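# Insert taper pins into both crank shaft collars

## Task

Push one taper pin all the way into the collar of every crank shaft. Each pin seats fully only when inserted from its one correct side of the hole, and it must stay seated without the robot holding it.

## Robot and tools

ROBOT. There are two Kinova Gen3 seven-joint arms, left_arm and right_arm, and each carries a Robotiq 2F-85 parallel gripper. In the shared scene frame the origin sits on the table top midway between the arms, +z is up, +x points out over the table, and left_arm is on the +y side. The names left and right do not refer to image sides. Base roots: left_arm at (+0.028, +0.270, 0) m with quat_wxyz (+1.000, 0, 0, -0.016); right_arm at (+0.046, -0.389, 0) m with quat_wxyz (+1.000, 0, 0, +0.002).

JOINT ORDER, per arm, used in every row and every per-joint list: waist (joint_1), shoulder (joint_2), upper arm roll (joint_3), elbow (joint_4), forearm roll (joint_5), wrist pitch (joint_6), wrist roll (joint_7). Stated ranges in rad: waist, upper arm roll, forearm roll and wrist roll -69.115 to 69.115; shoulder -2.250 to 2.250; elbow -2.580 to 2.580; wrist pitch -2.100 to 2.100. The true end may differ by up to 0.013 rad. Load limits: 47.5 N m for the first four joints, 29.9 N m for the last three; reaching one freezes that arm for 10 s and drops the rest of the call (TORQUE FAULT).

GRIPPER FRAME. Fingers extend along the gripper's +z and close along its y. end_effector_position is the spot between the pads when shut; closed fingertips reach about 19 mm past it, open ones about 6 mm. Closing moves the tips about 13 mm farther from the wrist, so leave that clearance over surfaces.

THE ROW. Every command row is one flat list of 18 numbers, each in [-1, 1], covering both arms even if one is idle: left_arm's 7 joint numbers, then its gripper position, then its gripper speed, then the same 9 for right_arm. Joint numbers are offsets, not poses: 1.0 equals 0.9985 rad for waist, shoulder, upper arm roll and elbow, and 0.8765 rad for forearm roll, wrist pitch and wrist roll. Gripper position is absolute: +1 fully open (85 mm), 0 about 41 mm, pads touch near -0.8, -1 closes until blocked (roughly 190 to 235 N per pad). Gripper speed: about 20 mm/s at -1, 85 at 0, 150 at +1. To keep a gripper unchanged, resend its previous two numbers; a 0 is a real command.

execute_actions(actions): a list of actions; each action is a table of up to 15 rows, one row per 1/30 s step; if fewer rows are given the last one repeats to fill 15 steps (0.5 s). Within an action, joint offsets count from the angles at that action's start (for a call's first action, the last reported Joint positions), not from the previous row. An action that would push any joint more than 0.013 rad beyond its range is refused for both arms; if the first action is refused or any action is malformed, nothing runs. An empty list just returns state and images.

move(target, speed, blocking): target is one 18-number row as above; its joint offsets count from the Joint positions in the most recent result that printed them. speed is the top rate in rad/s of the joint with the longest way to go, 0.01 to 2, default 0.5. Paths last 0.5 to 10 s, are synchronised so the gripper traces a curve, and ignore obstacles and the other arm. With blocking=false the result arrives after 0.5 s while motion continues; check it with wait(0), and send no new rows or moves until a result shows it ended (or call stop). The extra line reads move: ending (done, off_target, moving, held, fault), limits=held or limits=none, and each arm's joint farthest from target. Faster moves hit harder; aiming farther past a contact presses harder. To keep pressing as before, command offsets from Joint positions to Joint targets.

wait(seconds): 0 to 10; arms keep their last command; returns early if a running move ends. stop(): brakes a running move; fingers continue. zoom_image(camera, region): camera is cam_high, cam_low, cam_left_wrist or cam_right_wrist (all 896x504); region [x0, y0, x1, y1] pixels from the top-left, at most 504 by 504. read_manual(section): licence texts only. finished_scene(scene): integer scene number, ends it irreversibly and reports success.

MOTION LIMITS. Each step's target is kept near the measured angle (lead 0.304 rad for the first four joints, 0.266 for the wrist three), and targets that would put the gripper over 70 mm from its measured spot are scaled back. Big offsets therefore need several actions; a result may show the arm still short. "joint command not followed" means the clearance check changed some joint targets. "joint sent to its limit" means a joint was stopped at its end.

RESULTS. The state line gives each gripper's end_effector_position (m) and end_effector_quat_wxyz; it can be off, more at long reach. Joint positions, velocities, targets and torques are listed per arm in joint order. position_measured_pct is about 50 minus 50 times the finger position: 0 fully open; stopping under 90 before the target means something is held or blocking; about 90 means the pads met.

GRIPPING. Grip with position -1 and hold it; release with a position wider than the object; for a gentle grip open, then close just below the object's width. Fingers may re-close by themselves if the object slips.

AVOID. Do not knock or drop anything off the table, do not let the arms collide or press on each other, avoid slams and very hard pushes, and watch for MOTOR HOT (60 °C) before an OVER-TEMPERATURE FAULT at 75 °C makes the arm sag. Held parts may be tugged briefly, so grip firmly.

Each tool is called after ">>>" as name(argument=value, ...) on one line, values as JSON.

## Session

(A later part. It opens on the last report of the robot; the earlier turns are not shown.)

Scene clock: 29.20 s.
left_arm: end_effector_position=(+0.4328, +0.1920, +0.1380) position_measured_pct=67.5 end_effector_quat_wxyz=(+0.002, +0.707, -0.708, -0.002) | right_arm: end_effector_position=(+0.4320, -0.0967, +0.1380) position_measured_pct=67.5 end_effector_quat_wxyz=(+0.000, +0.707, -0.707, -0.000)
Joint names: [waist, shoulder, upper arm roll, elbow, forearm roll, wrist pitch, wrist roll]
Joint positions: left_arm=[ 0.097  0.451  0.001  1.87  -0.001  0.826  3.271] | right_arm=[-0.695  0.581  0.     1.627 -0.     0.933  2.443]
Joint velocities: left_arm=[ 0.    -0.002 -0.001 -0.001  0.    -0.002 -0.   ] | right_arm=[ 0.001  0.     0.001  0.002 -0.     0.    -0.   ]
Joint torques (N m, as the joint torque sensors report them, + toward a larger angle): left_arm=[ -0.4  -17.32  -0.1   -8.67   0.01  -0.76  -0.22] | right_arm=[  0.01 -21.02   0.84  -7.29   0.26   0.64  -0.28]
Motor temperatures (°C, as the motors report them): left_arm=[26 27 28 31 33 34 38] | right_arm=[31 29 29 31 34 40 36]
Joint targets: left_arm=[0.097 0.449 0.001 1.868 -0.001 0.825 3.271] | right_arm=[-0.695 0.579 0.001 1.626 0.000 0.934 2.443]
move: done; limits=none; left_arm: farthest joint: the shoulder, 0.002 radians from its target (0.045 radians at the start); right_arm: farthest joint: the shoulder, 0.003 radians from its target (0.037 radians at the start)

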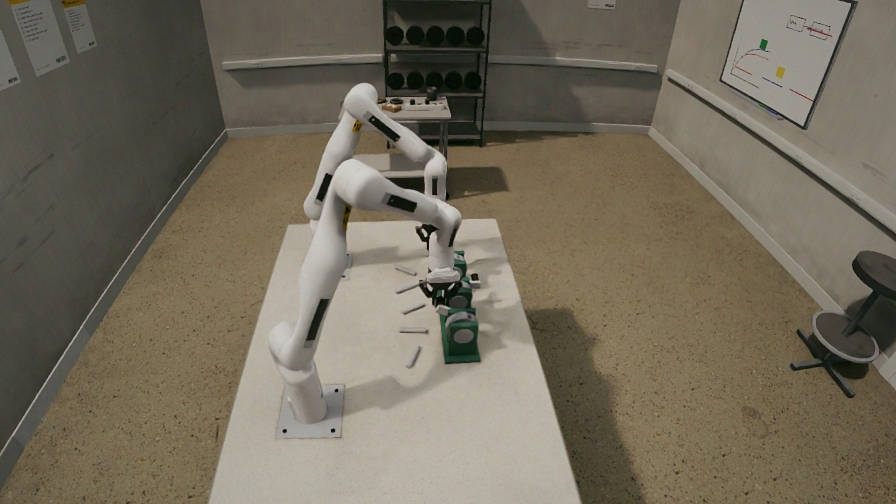

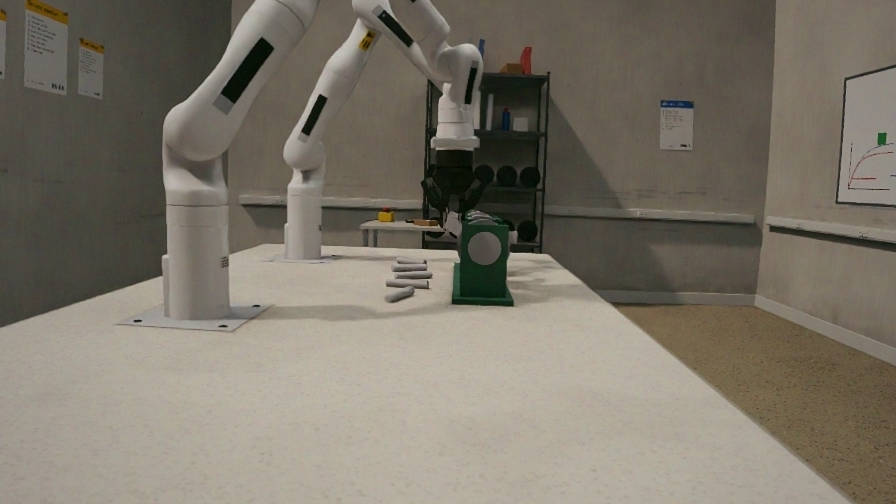

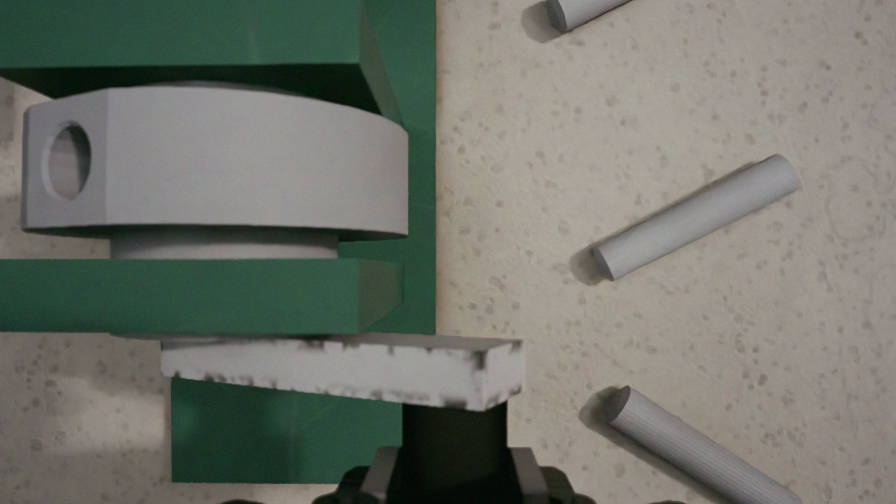

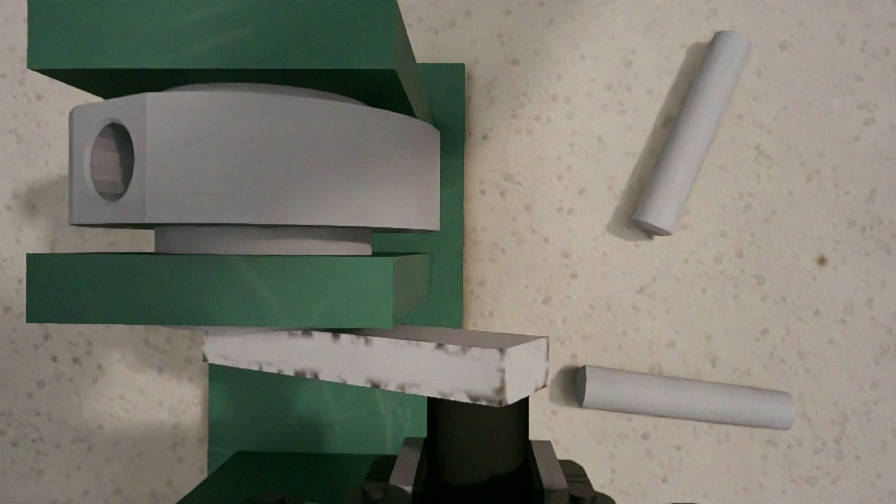

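>>> move(target=[-0.007,0.007,0,-0.1206,0,0.123,-0.0086,-0.38,0.5,0.032,0.0056,0,-0.1094,0,0.119,0.036,-0.38,0.5], speed=0.2)

>>> move(target=[-0.0093,0.057,0,-0.142,0,0.093,-0.0106,-0.38,0.5,0.0435,0.051,0,-0.137,0.002,0.090,0.049,-0.38,0.5], speed=0.2)

Scene clock: 30.40 s.
left_arm: end_effector_position=(+0.4570, +0.1920, +0.1648) position_measured_pct=67.5 end_effector_quat_wxyz=(+0.002, +0.706, -0.708, -0.002) | right_arm: end_effector_position=(+0.4551, -0.0966, +0.1628) position_measured_pct=67.5 end_effector_quat_wxyz=(+0.002, +0.707, -0.707, -0.001)
Joint names: [waist, shoulder, upper arm roll, elbow, forearm roll, wrist pitch, wrist roll]
Joint positions: left_arm=[ 0.09   0.454  0.001  1.753 -0.001  0.94   3.264] | right_arm=[-0.664  0.589 -0.001  1.519 -0.001  1.038  2.475]
Joint velocities: left_arm=[-0.001  0.     0.     0.     0.     0.002  0.   ] | right_arm=[ 0.001  0.     0.002 -0.    -0.    -0.     0.   ]
Joint torques (N m, as the joint torque sensors report them, + toward a larger angle): left_arm=[  0.04 -13.52  -0.1  -10.16   0.19  -3.44  -0.17] | right_arm=[  0.79 -21.14   1.51  -8.54   0.69   0.08   0.17]
Motor temperatures (°C, as the motors report them): left_arm=[26 27 28 31 33 34 38] | right_arm=[31 29 29 31 34 40 36]
Joint targets: left_arm=[0.090 0.458 0.001 1.749 -0.001 0.934 3.264] | right_arm=[-0.663 0.587 0.000 1.518 -0.000 1.038 2.475]
move: done; limits=none; left_arm: farthest joint: the wrist pitch, 0.006 radians from its target (0.108 radians at the start); right_arm: farthest joint: the shoulder, 0.002 radians from its target (0.005 radians at the start)

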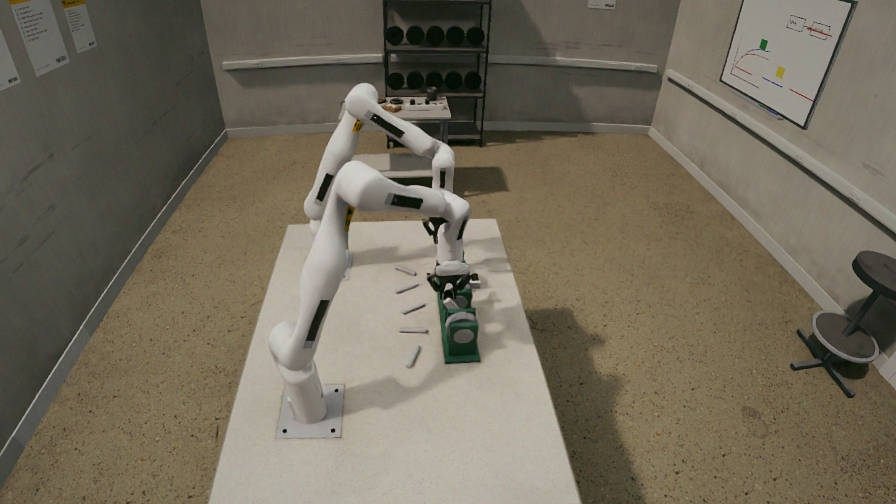

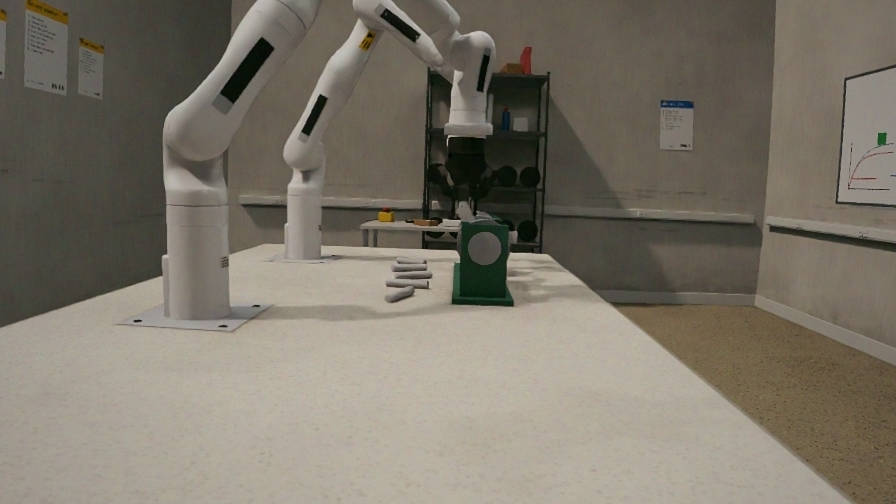

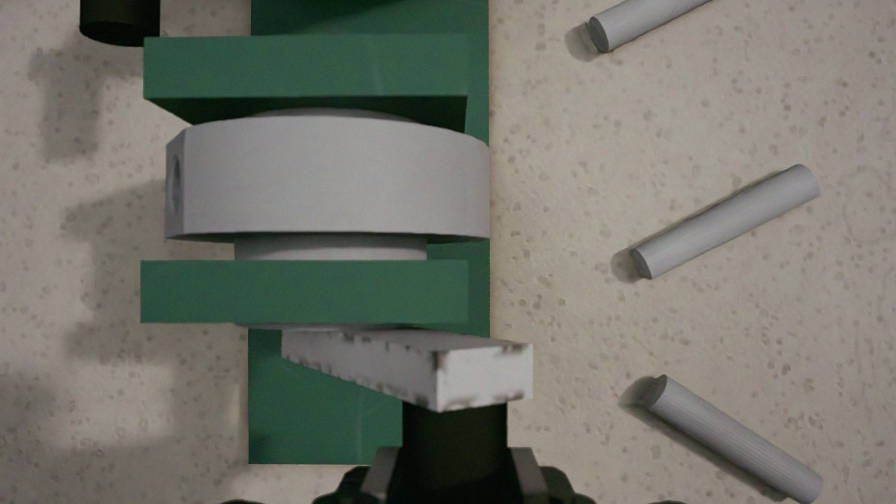

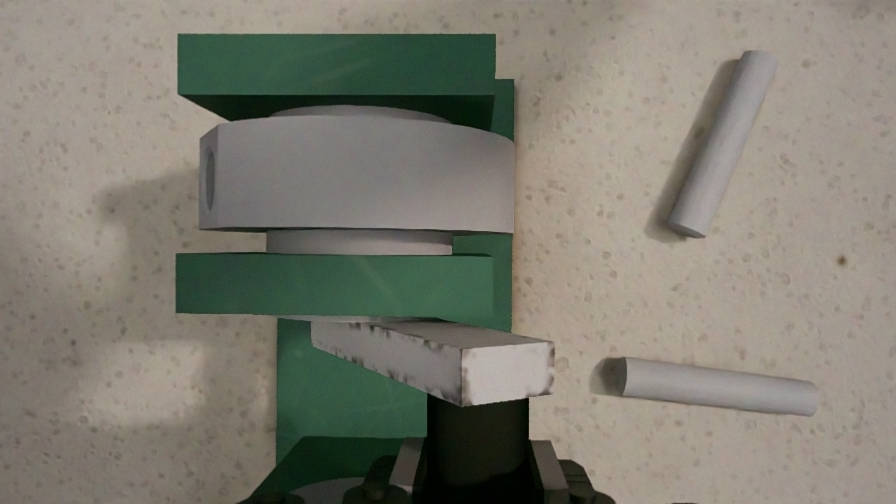

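Scene clock: 31.43 s.
left_arm: end_effector_position=(+0.4943, +0.1919, +0.1765) position_measured_pct=67.5 end_effector_quat_wxyz=(+0.001, +0.706, -0.708, -0.001) | right_arm: end_effector_position=(+0.4930, -0.0964, +0.1741) position_measured_pct=67.5 end_effector_quat_wxyz=(-0.000, +0.708, -0.707, -0.000)
Joint names: [waist, shoulder, upper arm roll, elbow, forearm roll, wrist pitch, wrist roll]
Joint positions: left_arm=[ 0.081  0.509  0.001  1.612 -0.001  1.023  3.254] | right_arm=[-0.621  0.639 -0.001  1.383  0.     1.119  2.518]
Joint velocities: left_arm=[-0.001  0.001 -0.    -0.003 -0.    -0.    -0.   ] | right_arm=[ 0.001  0.    -0.001 -0.003  0.     0.     0.   ]
Joint torques (N m, as the joint torque sensors report them, + toward a larger angle): left_arm=[ -0.2  -17.02   0.03  -8.09  -0.01  -0.62  -0.25] | right_arm=[ -0.33 -20.75   1.    -8.67   0.43  -0.8   -0.16]
Motor temperatures (°C, as the motors report them): left_arm=[26 27 28 31 33 34 38] | right_arm=[31 29 29 31 34 40 36]
Joint targets: left_arm=[0.081 0.511 0.001 1.611 -0.001 1.022 3.254] | right_arm=[-0.621 0.639 -0.001 1.382 0.000 1.117 2.518]
move: done; limits=none; left_arm: farthest joint: the shoulder, 0.002 radians from its target (0.057 radians at the start); right_arm: farthest joint: the wrist pitch, 0.002 radians from its target (0.079 radians at the start)

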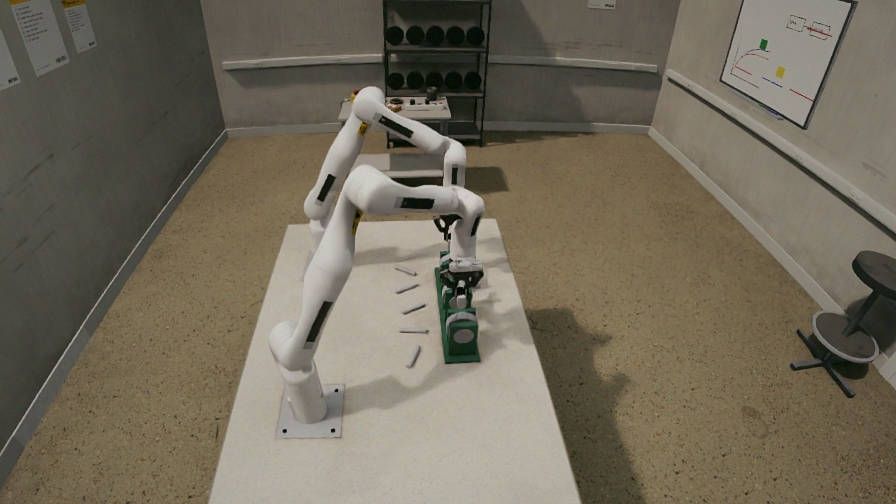

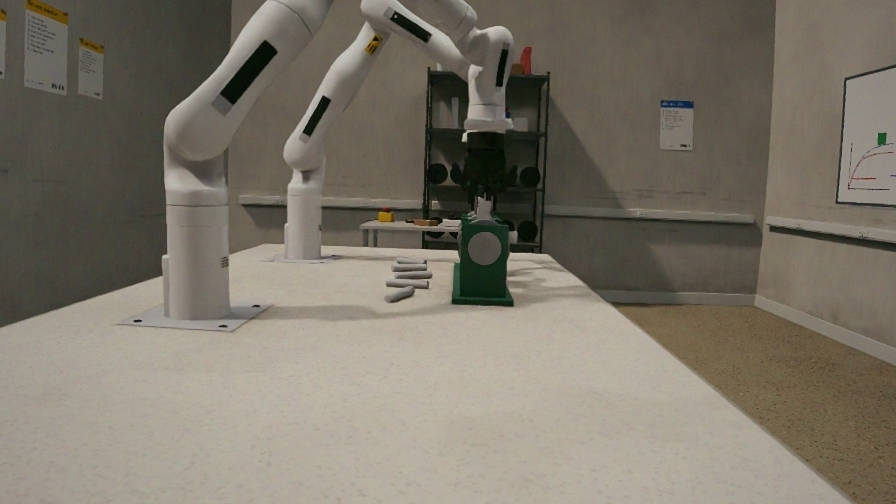

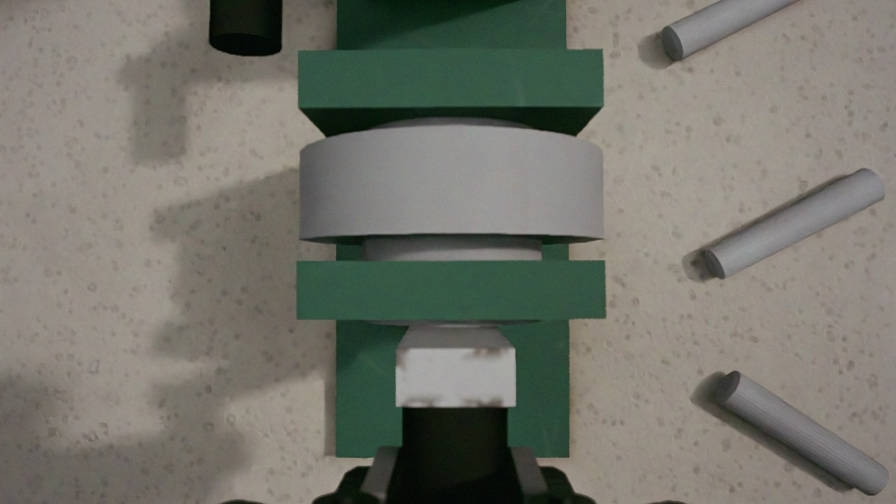

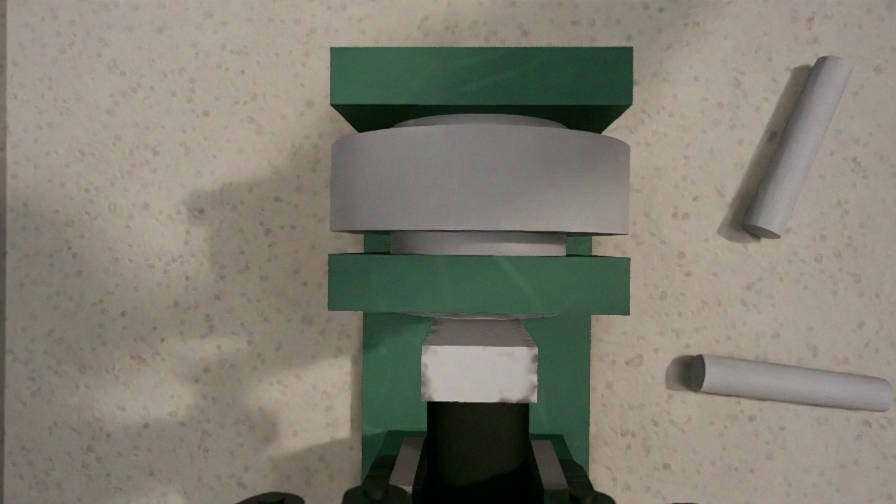

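>>> move(target=[0,-0.0534,0,-0.083,0,0.153,0.05,0,1,0,-0.0355,0,-0.0585,0,0.108,-0.15,0,1], speed=0.3)

>>> move(target=[0.2395,0.305,0,-0.3155,0,0.012,0.223,0,1,-0.164,-0.126,0,0.4467,0,-0.3655,-1,0,1], speed=1.0)

>>> move(target=[0,0,0,0,0,0,0,0,1,0,0,0,0,0,0,-0.946,0,1], speed=1.0)

Scene clock: 40.47 s.
left_arm: end_effector_position=(+0.4949, +0.1919, +0.2247) position_measured_pct=50.0 end_effector_quat_wxyz=(-0.000, +0.722, -0.692, -0.000) | right_arm: end_effector_position=(+0.4924, -0.0969, +0.2099) position_measured_pct=50.0 end_effector_quat_wxyz=(-0.000, -0.660, +0.752, +0.000)
Joint names: [waist, shoulder, upper arm roll, elbow, forearm roll, wrist pitch, wrist roll]
Joint positions: left_arm=[ 0.081  0.456  0.001  1.529 -0.001  1.157  3.298] | right_arm=[-0.621  0.604 -0.001  1.325  0.     1.214  2.386]
Joint velocities: left_arm=[ 0.    -0.001 -0.    -0.001  0.     0.    -0.   ] | right_arm=[ 0.    -0.001  0.001 -0.001 -0.    -0.001 -0.   ]
Joint torques (N m, as the joint torque sensors report them, + toward a larger angle): left_arm=[ -0.05 -17.52  -0.31  -8.7    0.17   0.    -0.39] | right_arm=[ -0.36 -20.86   0.34  -7.99   0.03   0.26   0.01]
Motor temperatures (°C, as the motors report them): left_arm=[26 27 28 31 33 34 38] | right_arm=[31 30 29 31 34 40 36]
Joint targets: left_arm=[0.081 0.456 0.001 1.529 -0.001 1.157 3.298] | right_arm=[-0.621 0.604 -0.001 1.325 0.000 1.214 2.386]
move: done; limits=none; left_arm: farthest joint: the shoulder, 0.001 radians from its target (0.054 radians at the start); right_arm: farthest joint: the waist, 0.000 radians from its target (0.000 radians at the start)

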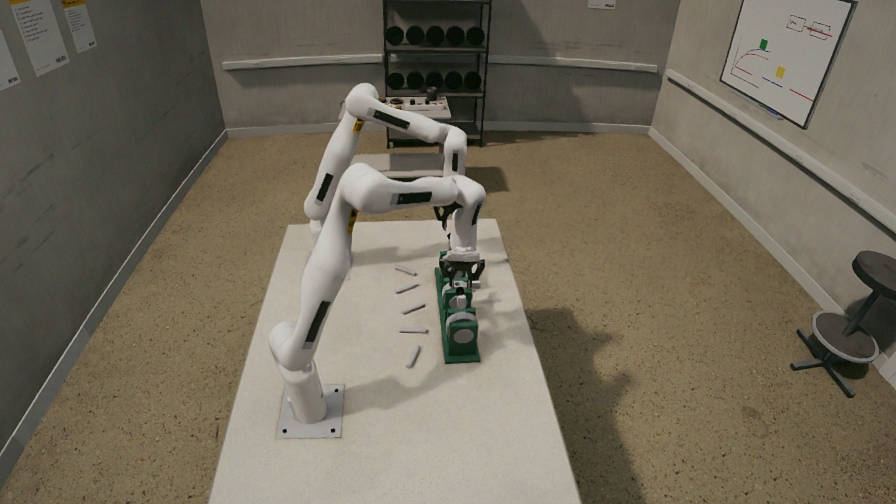

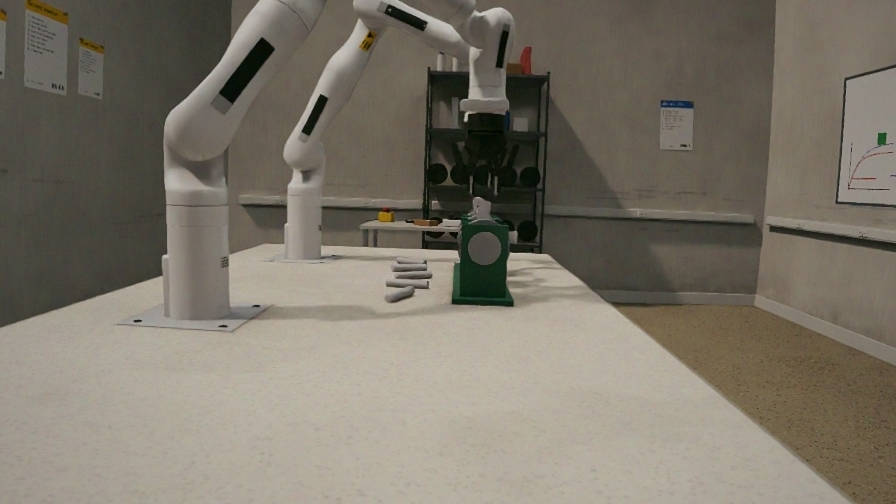

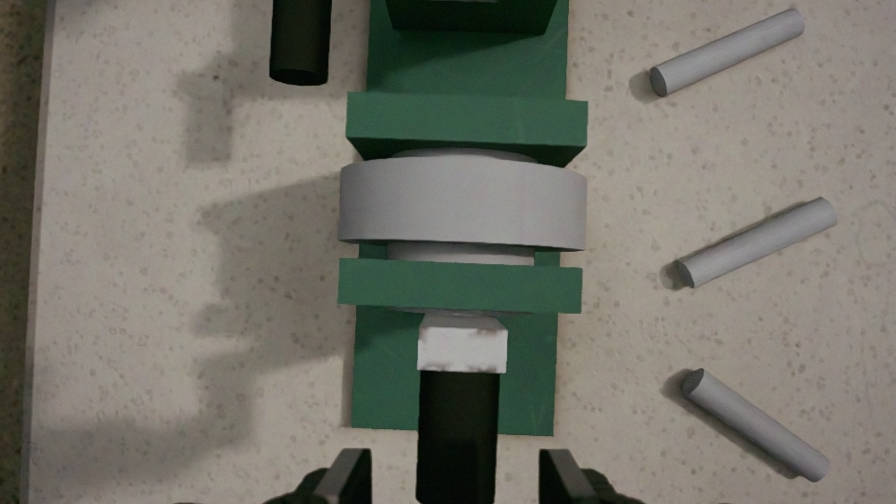

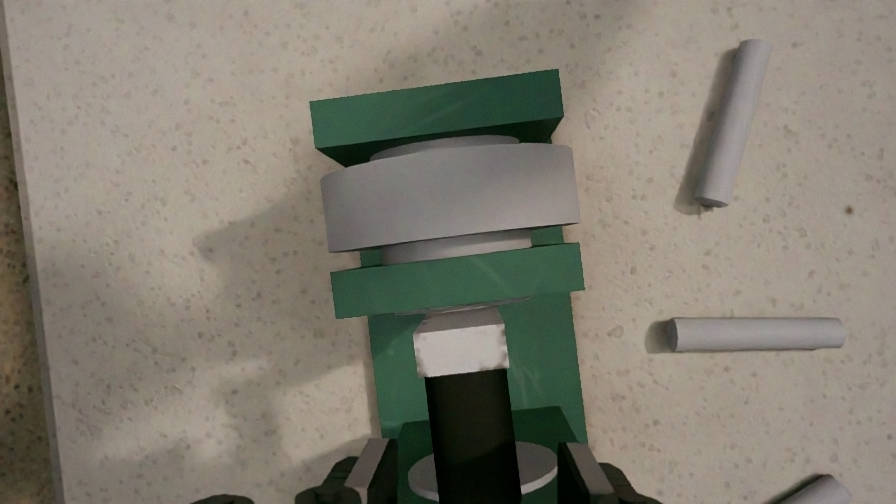

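Scene clock: 41.90 s.
left_arm: end_effector_position=(+0.5626, +0.0469, +0.1550) position_measured_pct=50.0 end_effector_quat_wxyz=(-0.000, +0.707, -0.708, -0.000) | right_arm: end_effector_position=(+0.3719, -0.0953, +0.1499) position_measured_pct=50.0 end_effector_quat_wxyz=(-0.000, -0.356, +0.935, +0.000)
Joint names: [waist, shoulder, upper arm roll, elbow, forearm roll, wrist pitch, wrist roll]
Joint positions: left_arm=[ 0.32   0.761  0.001  1.214 -0.001  1.168  3.494] | right_arm=[-0.785  0.478 -0.001  1.771  0.     0.893  1.51 ]
Joint velocities: left_arm=[ 0.002  0.003  0.001 -0.001  0.     0.001 -0.   ] | right_arm=[-0.002 -0.001  0.     0.002  0.     0.001  0.   ]
Joint torques (N m, as the joint torque sensors report them, + toward a larger angle): left_arm=[  0.17 -23.07   0.2   -8.77   0.05  -0.26  -0.29] | right_arm=[ -0.55 -17.02   0.6   -6.52   0.05   0.25  -0.02]
Motor temperatures (°C, as the motors report them): left_arm=[26 27 28 31 33 34 38] | right_arm=[31 30 29 31 34 40 36]
Joint targets: left_arm=[0.320 0.761 0.001 1.214 -0.001 1.168 3.494] | right_arm=[-0.785 0.478 -0.001 1.771 0.000 0.893 1.510]
move: done; limits=none; left_arm: farthest joint: the waist, 0.000 radians from its target (0.239 radians at the start); right_arm: farthest joint: the waist, 0.000 radians from its target (0.164 radians at the start)

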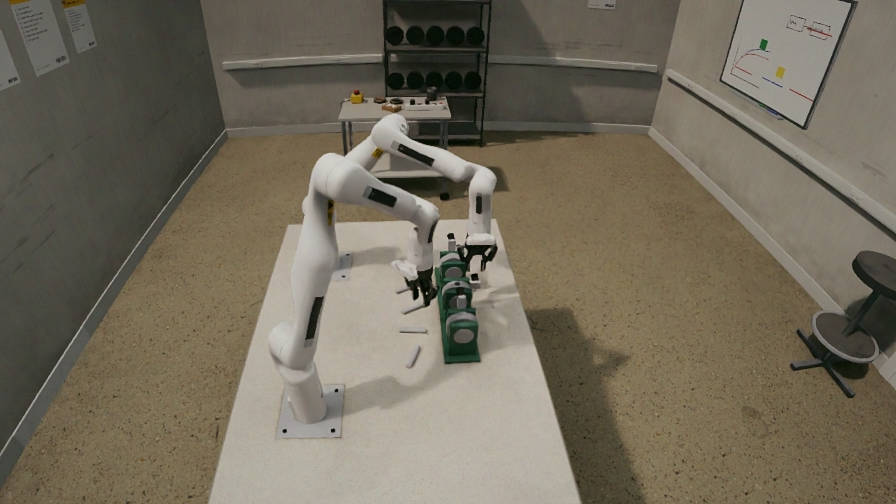

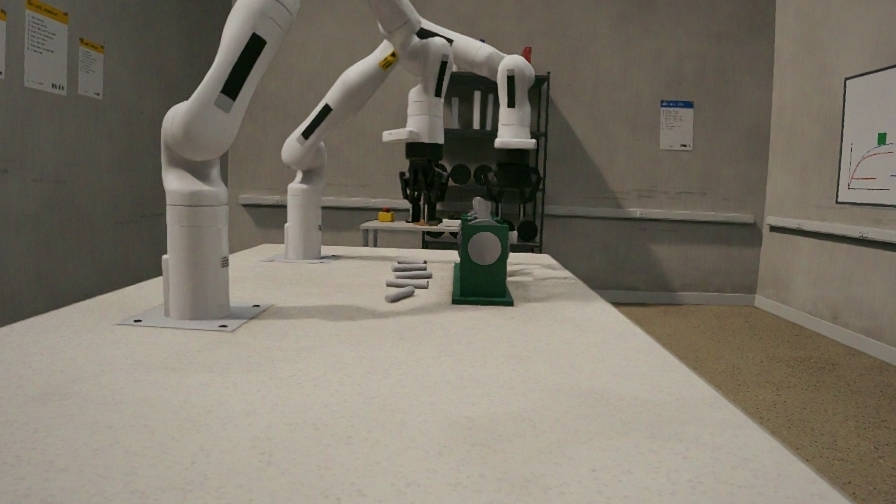

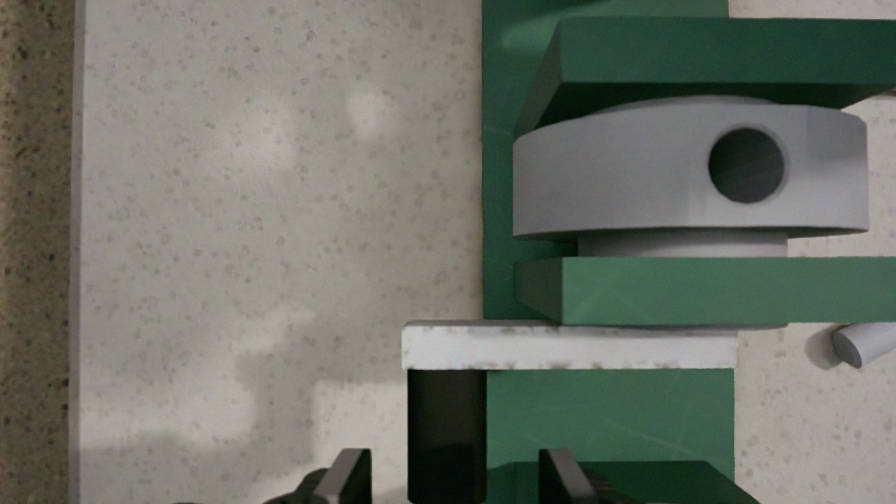

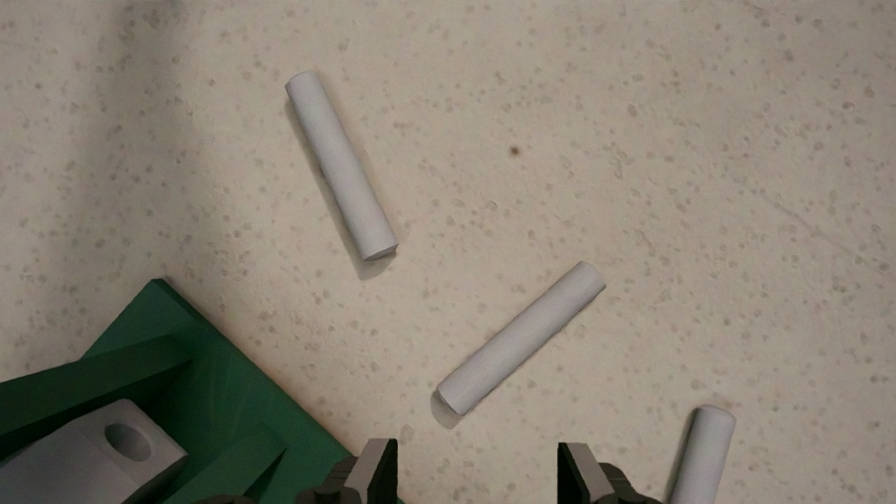

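Scene clock: 43.20 s.
left_arm: end_effector_position=(+0.5626, +0.0469, +0.1550) position_measured_pct=50.0 end_effector_quat_wxyz=(-0.000, +0.707, -0.708, -0.000) | right_arm: end_effector_position=(+0.3719, -0.0953, +0.1499) position_measured_pct=50.0 end_effector_quat_wxyz=(-0.000, +0.051, +0.999, -0.000)
Joint names: [waist, shoulder, upper arm roll, elbow, forearm roll, wrist pitch, wrist roll]
Joint positions: left_arm=[ 0.32   0.761  0.001  1.214 -0.001  1.168  3.494] | right_arm=[-0.785  0.478 -0.001  1.771  0.     0.893  0.681]
Joint velocities: left_arm=[ 0.    -0.    -0.001 -0.001  0.     0.001  0.   ] | right_arm=[-0.    -0.002  0.     0.    -0.     0.     0.   ]
Joint torques (N m, as the joint torque sensors report them, + toward a larger angle): left_arm=[  0.16 -22.82   0.35  -8.91   0.16  -0.25  -0.01] | right_arm=[ -0.22 -16.76   0.44  -6.42   0.12   0.08   0.03]
Motor temperatures (°C, as the motors report them): left_arm=[26 27 28 31 33 34 38] | right_arm=[31 30 29 31 34 40 36]
Joint targets: left_arm=[0.320 0.761 0.001 1.214 -0.001 1.168 3.494] | right_arm=[-0.785 0.478 -0.001 1.771 0.000 0.893 0.681]
move: done; limits=none; left_arm: farthest joint: the waist, 0.000 radians from its target (0.000 radians at the start); right_arm: farthest joint: the waist, 0.000 radians from its target (0.000 radians at the start)

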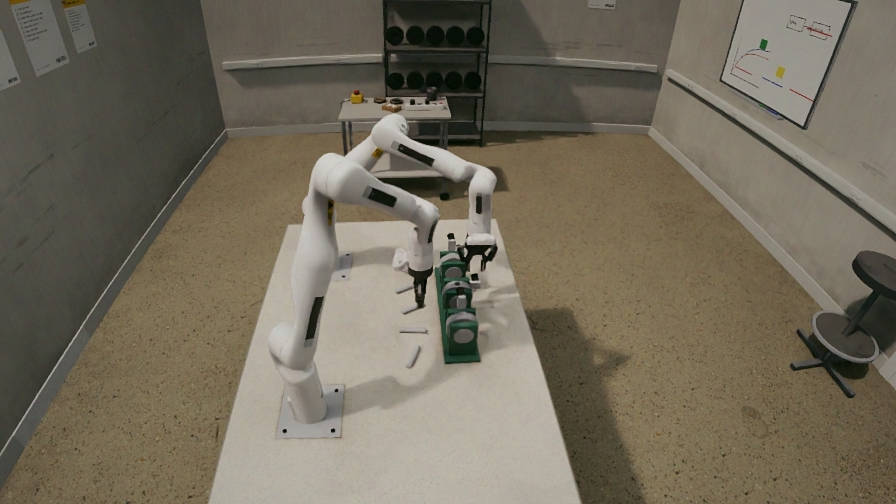

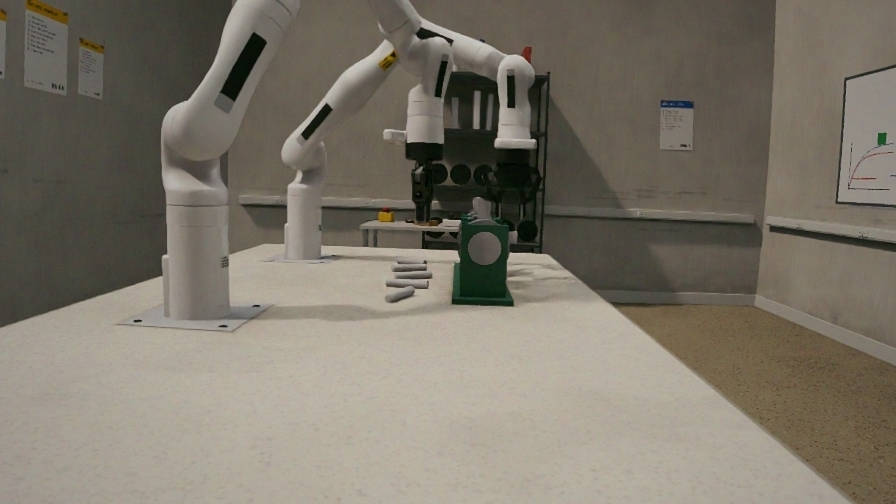

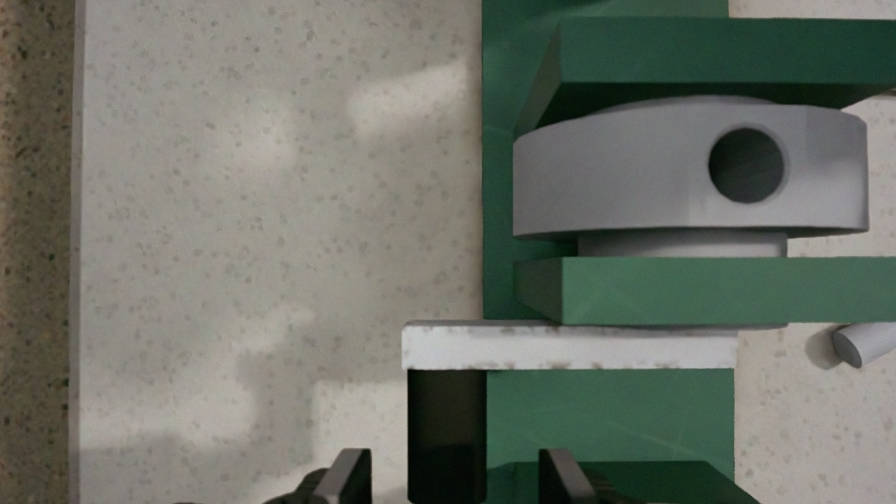

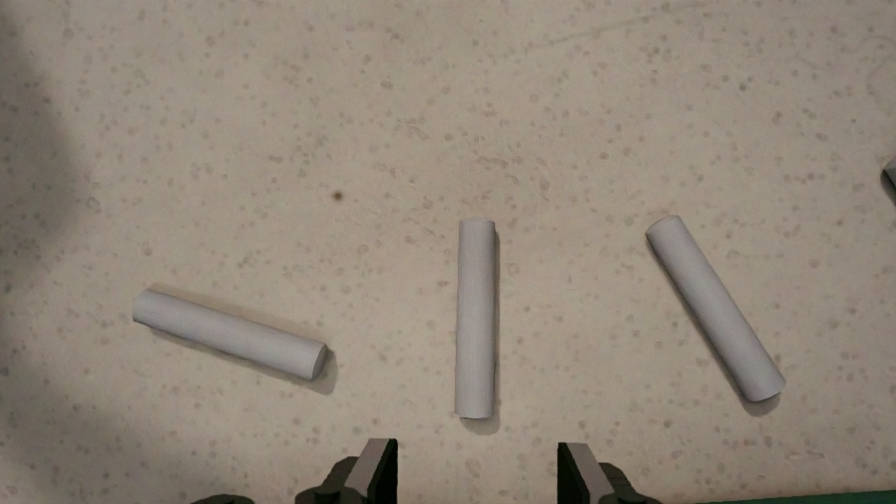

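>>> move(target=[-0.0013,0.059,0,0.051,0,-0.1267,-0.002,0,0.5,0,0.2366,0,0.112,0,-0.398,0,0,0.5], speed=0.4)

>>> move(target=[0,0,0,0,0,0,0,-0.38,0.5,0,0,0,0,0,0,0,-1,-0.1])

Scene clock: 45.33 s.
left_arm: end_effector_position=(+0.5653, +0.0467, +0.1064) position_measured_pct=50.0 end_effector_quat_wxyz=(-0.000, +0.706, -0.708, +0.000) | right_arm: end_effector_position=(+0.3722, -0.0950, +0.0227) position_measured_pct=50.0 end_effector_quat_wxyz=(-0.000, +0.051, +0.999, +0.000)
Joint names: [waist, shoulder, upper arm roll, elbow, forearm roll, wrist pitch, wrist roll]
Joint positions: left_arm=[ 0.319  0.819  0.001  1.265 -0.001  1.057  3.492] | right_arm=[-0.785  0.714 -0.001  1.883  0.     0.544  0.681]
Joint velocities: left_arm=[-0.001  0.     0.003 -0.    -0.     0.001  0.   ] | right_arm=[-0.     0.003  0.     0.    -0.    -0.     0.   ]
Joint torques (N m, as the joint torque sensors report them, + toward a larger angle): left_arm=[ -0.06 -23.14  -0.09  -8.61  -0.11  -0.02  -0.18] | right_arm=[ -0.35 -19.05   0.61  -4.18   0.15   0.35   0.13]
Motor temperatures (°C, as the motors report them): left_arm=[26 27 28 31 33 34 38] | right_arm=[31 30 29 31 34 40 36]
Joint targets: left_arm=[0.319 0.819 0.001 1.265 -0.001 1.057 3.492] | right_arm=[-0.785 0.714 -0.001 1.883 0.000 0.544 0.681]
move: done; limits=none; left_arm: farthest joint: the shoulder, 0.001 radians from its target (0.059 radians at the start); right_arm: farthest joint: the waist, 0.000 radians from its target (0.000 radians at the start)

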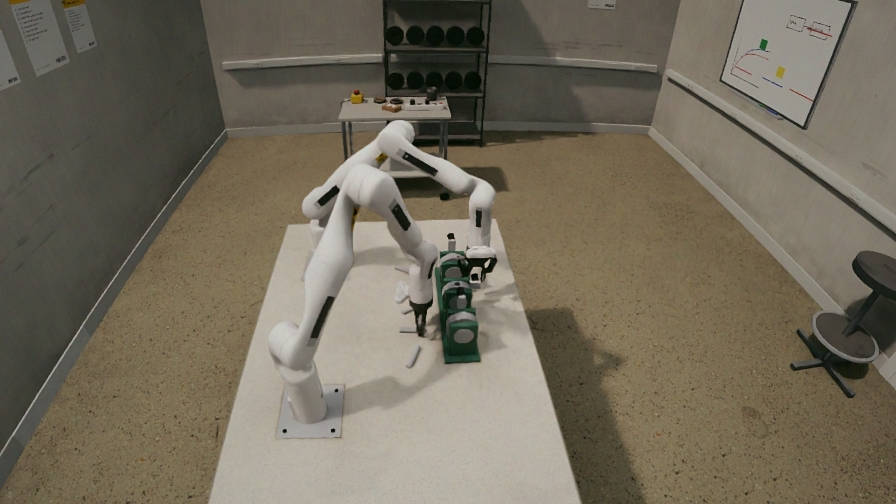

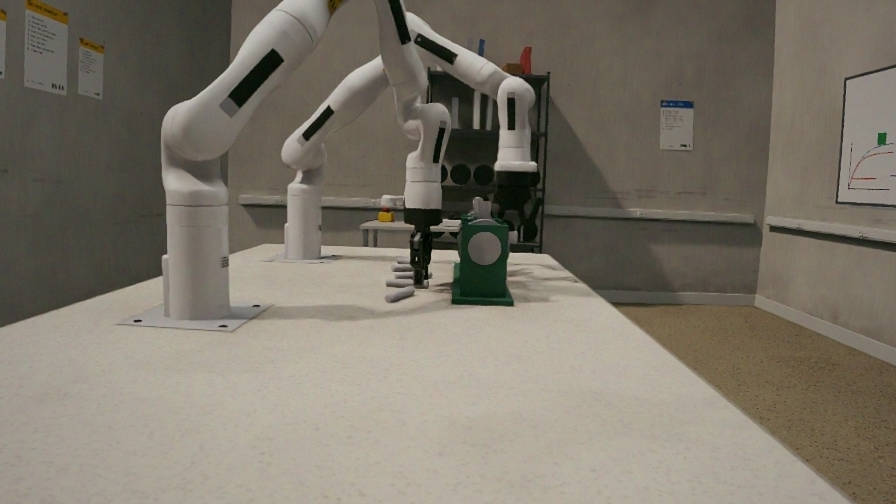

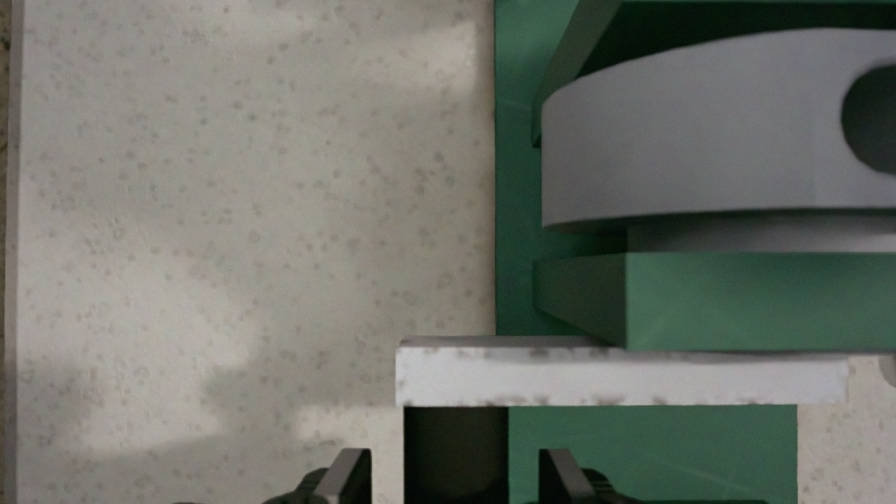

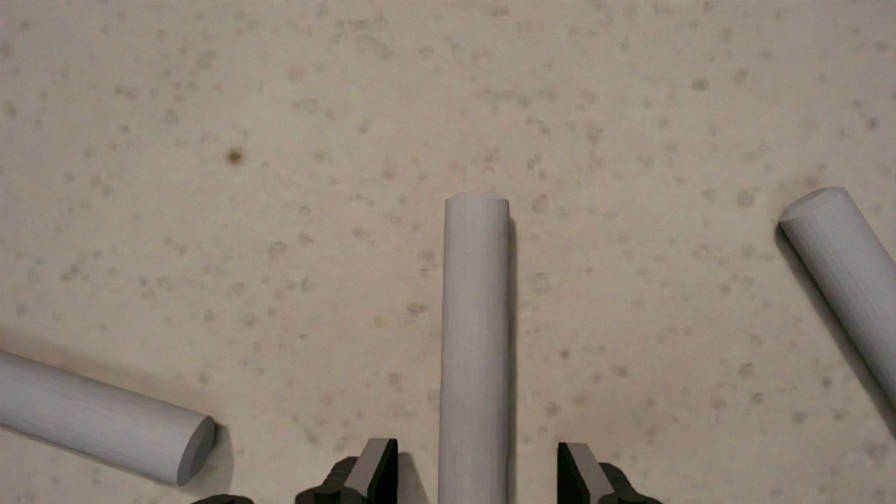

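Scene clock: 46.00 s.
left_arm: end_effector_position=(+0.5650, +0.0467, +0.1064) position_measured_pct=67.5 end_effector_quat_wxyz=(-0.000, +0.706, -0.708, +0.000) | right_arm: end_effector_position=(+0.3722, -0.0951, +0.0231) position_measured_pct=77.4 end_effector_quat_wxyz=(+0.000, +0.051, +0.999, +0.000)
Joint names: [waist, shoulder, upper arm roll, elbow, forearm roll, wrist pitch, wrist roll]
Joint positions: left_arm=[ 0.319  0.819  0.001  1.265 -0.001  1.057  3.492] | right_arm=[-0.785  0.713 -0.001  1.883  0.     0.545  0.681]
Joint velocities: left_arm=[-0.     0.     0.001  0.     0.     0.    -0.   ] | right_arm=[ 0.     0.001  0.     0.001  0.     0.    -0.   ]
Joint torques (N m, as the joint torque sensors report them, + toward a larger angle): left_arm=[  0.02 -23.17   0.38  -8.31  -0.16  -0.19  -0.38] | right_arm=[ -0.19 -17.71   0.55  -4.43  -0.08  -0.09  -0.07]
Motor temperatures (°C, as the motors report them): left_arm=[26 27 28 31 33 34 38] | right_arm=[31 30 29 31 34 40 36]
Joint targets: left_arm=[0.319 0.819 0.001 1.265 -0.001 1.057 3.492] | right_arm=[-0.785 0.714 -0.001 1.883 0.000 0.544 0.681]
move: done; limits=none; left_arm: farthest joint: the waist, 0.000 radians from its target (0.000 radians at the start); right_arm: farthest joint: the shoulder, 0.001 radians from its target (0.000 radians at the start)

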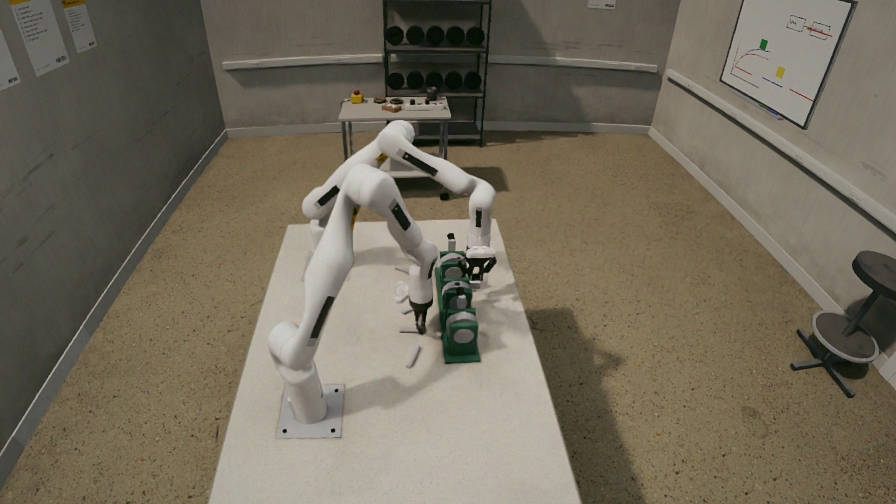

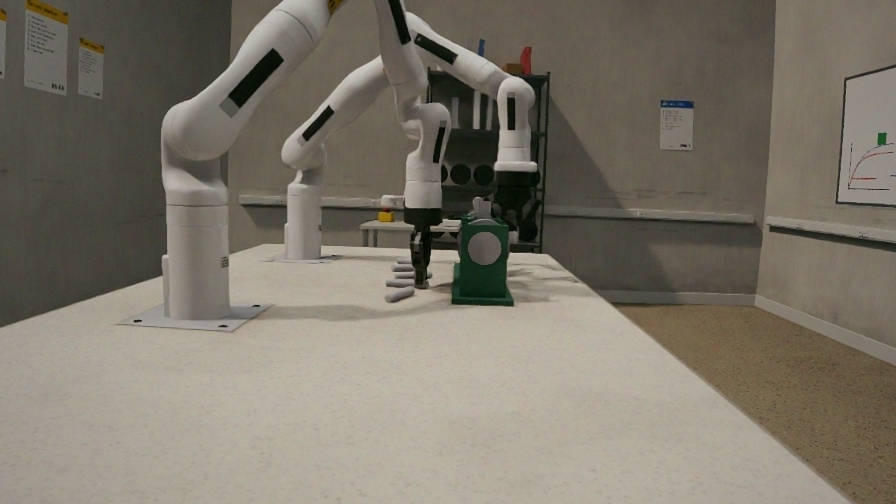

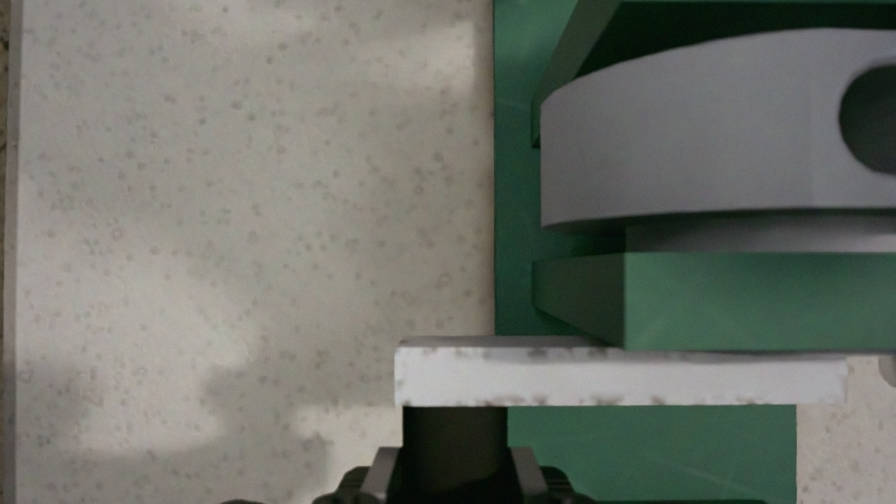

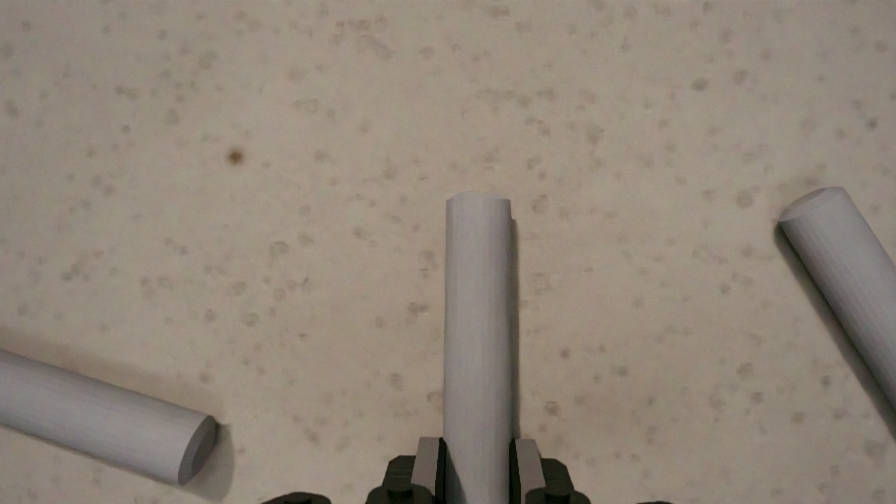

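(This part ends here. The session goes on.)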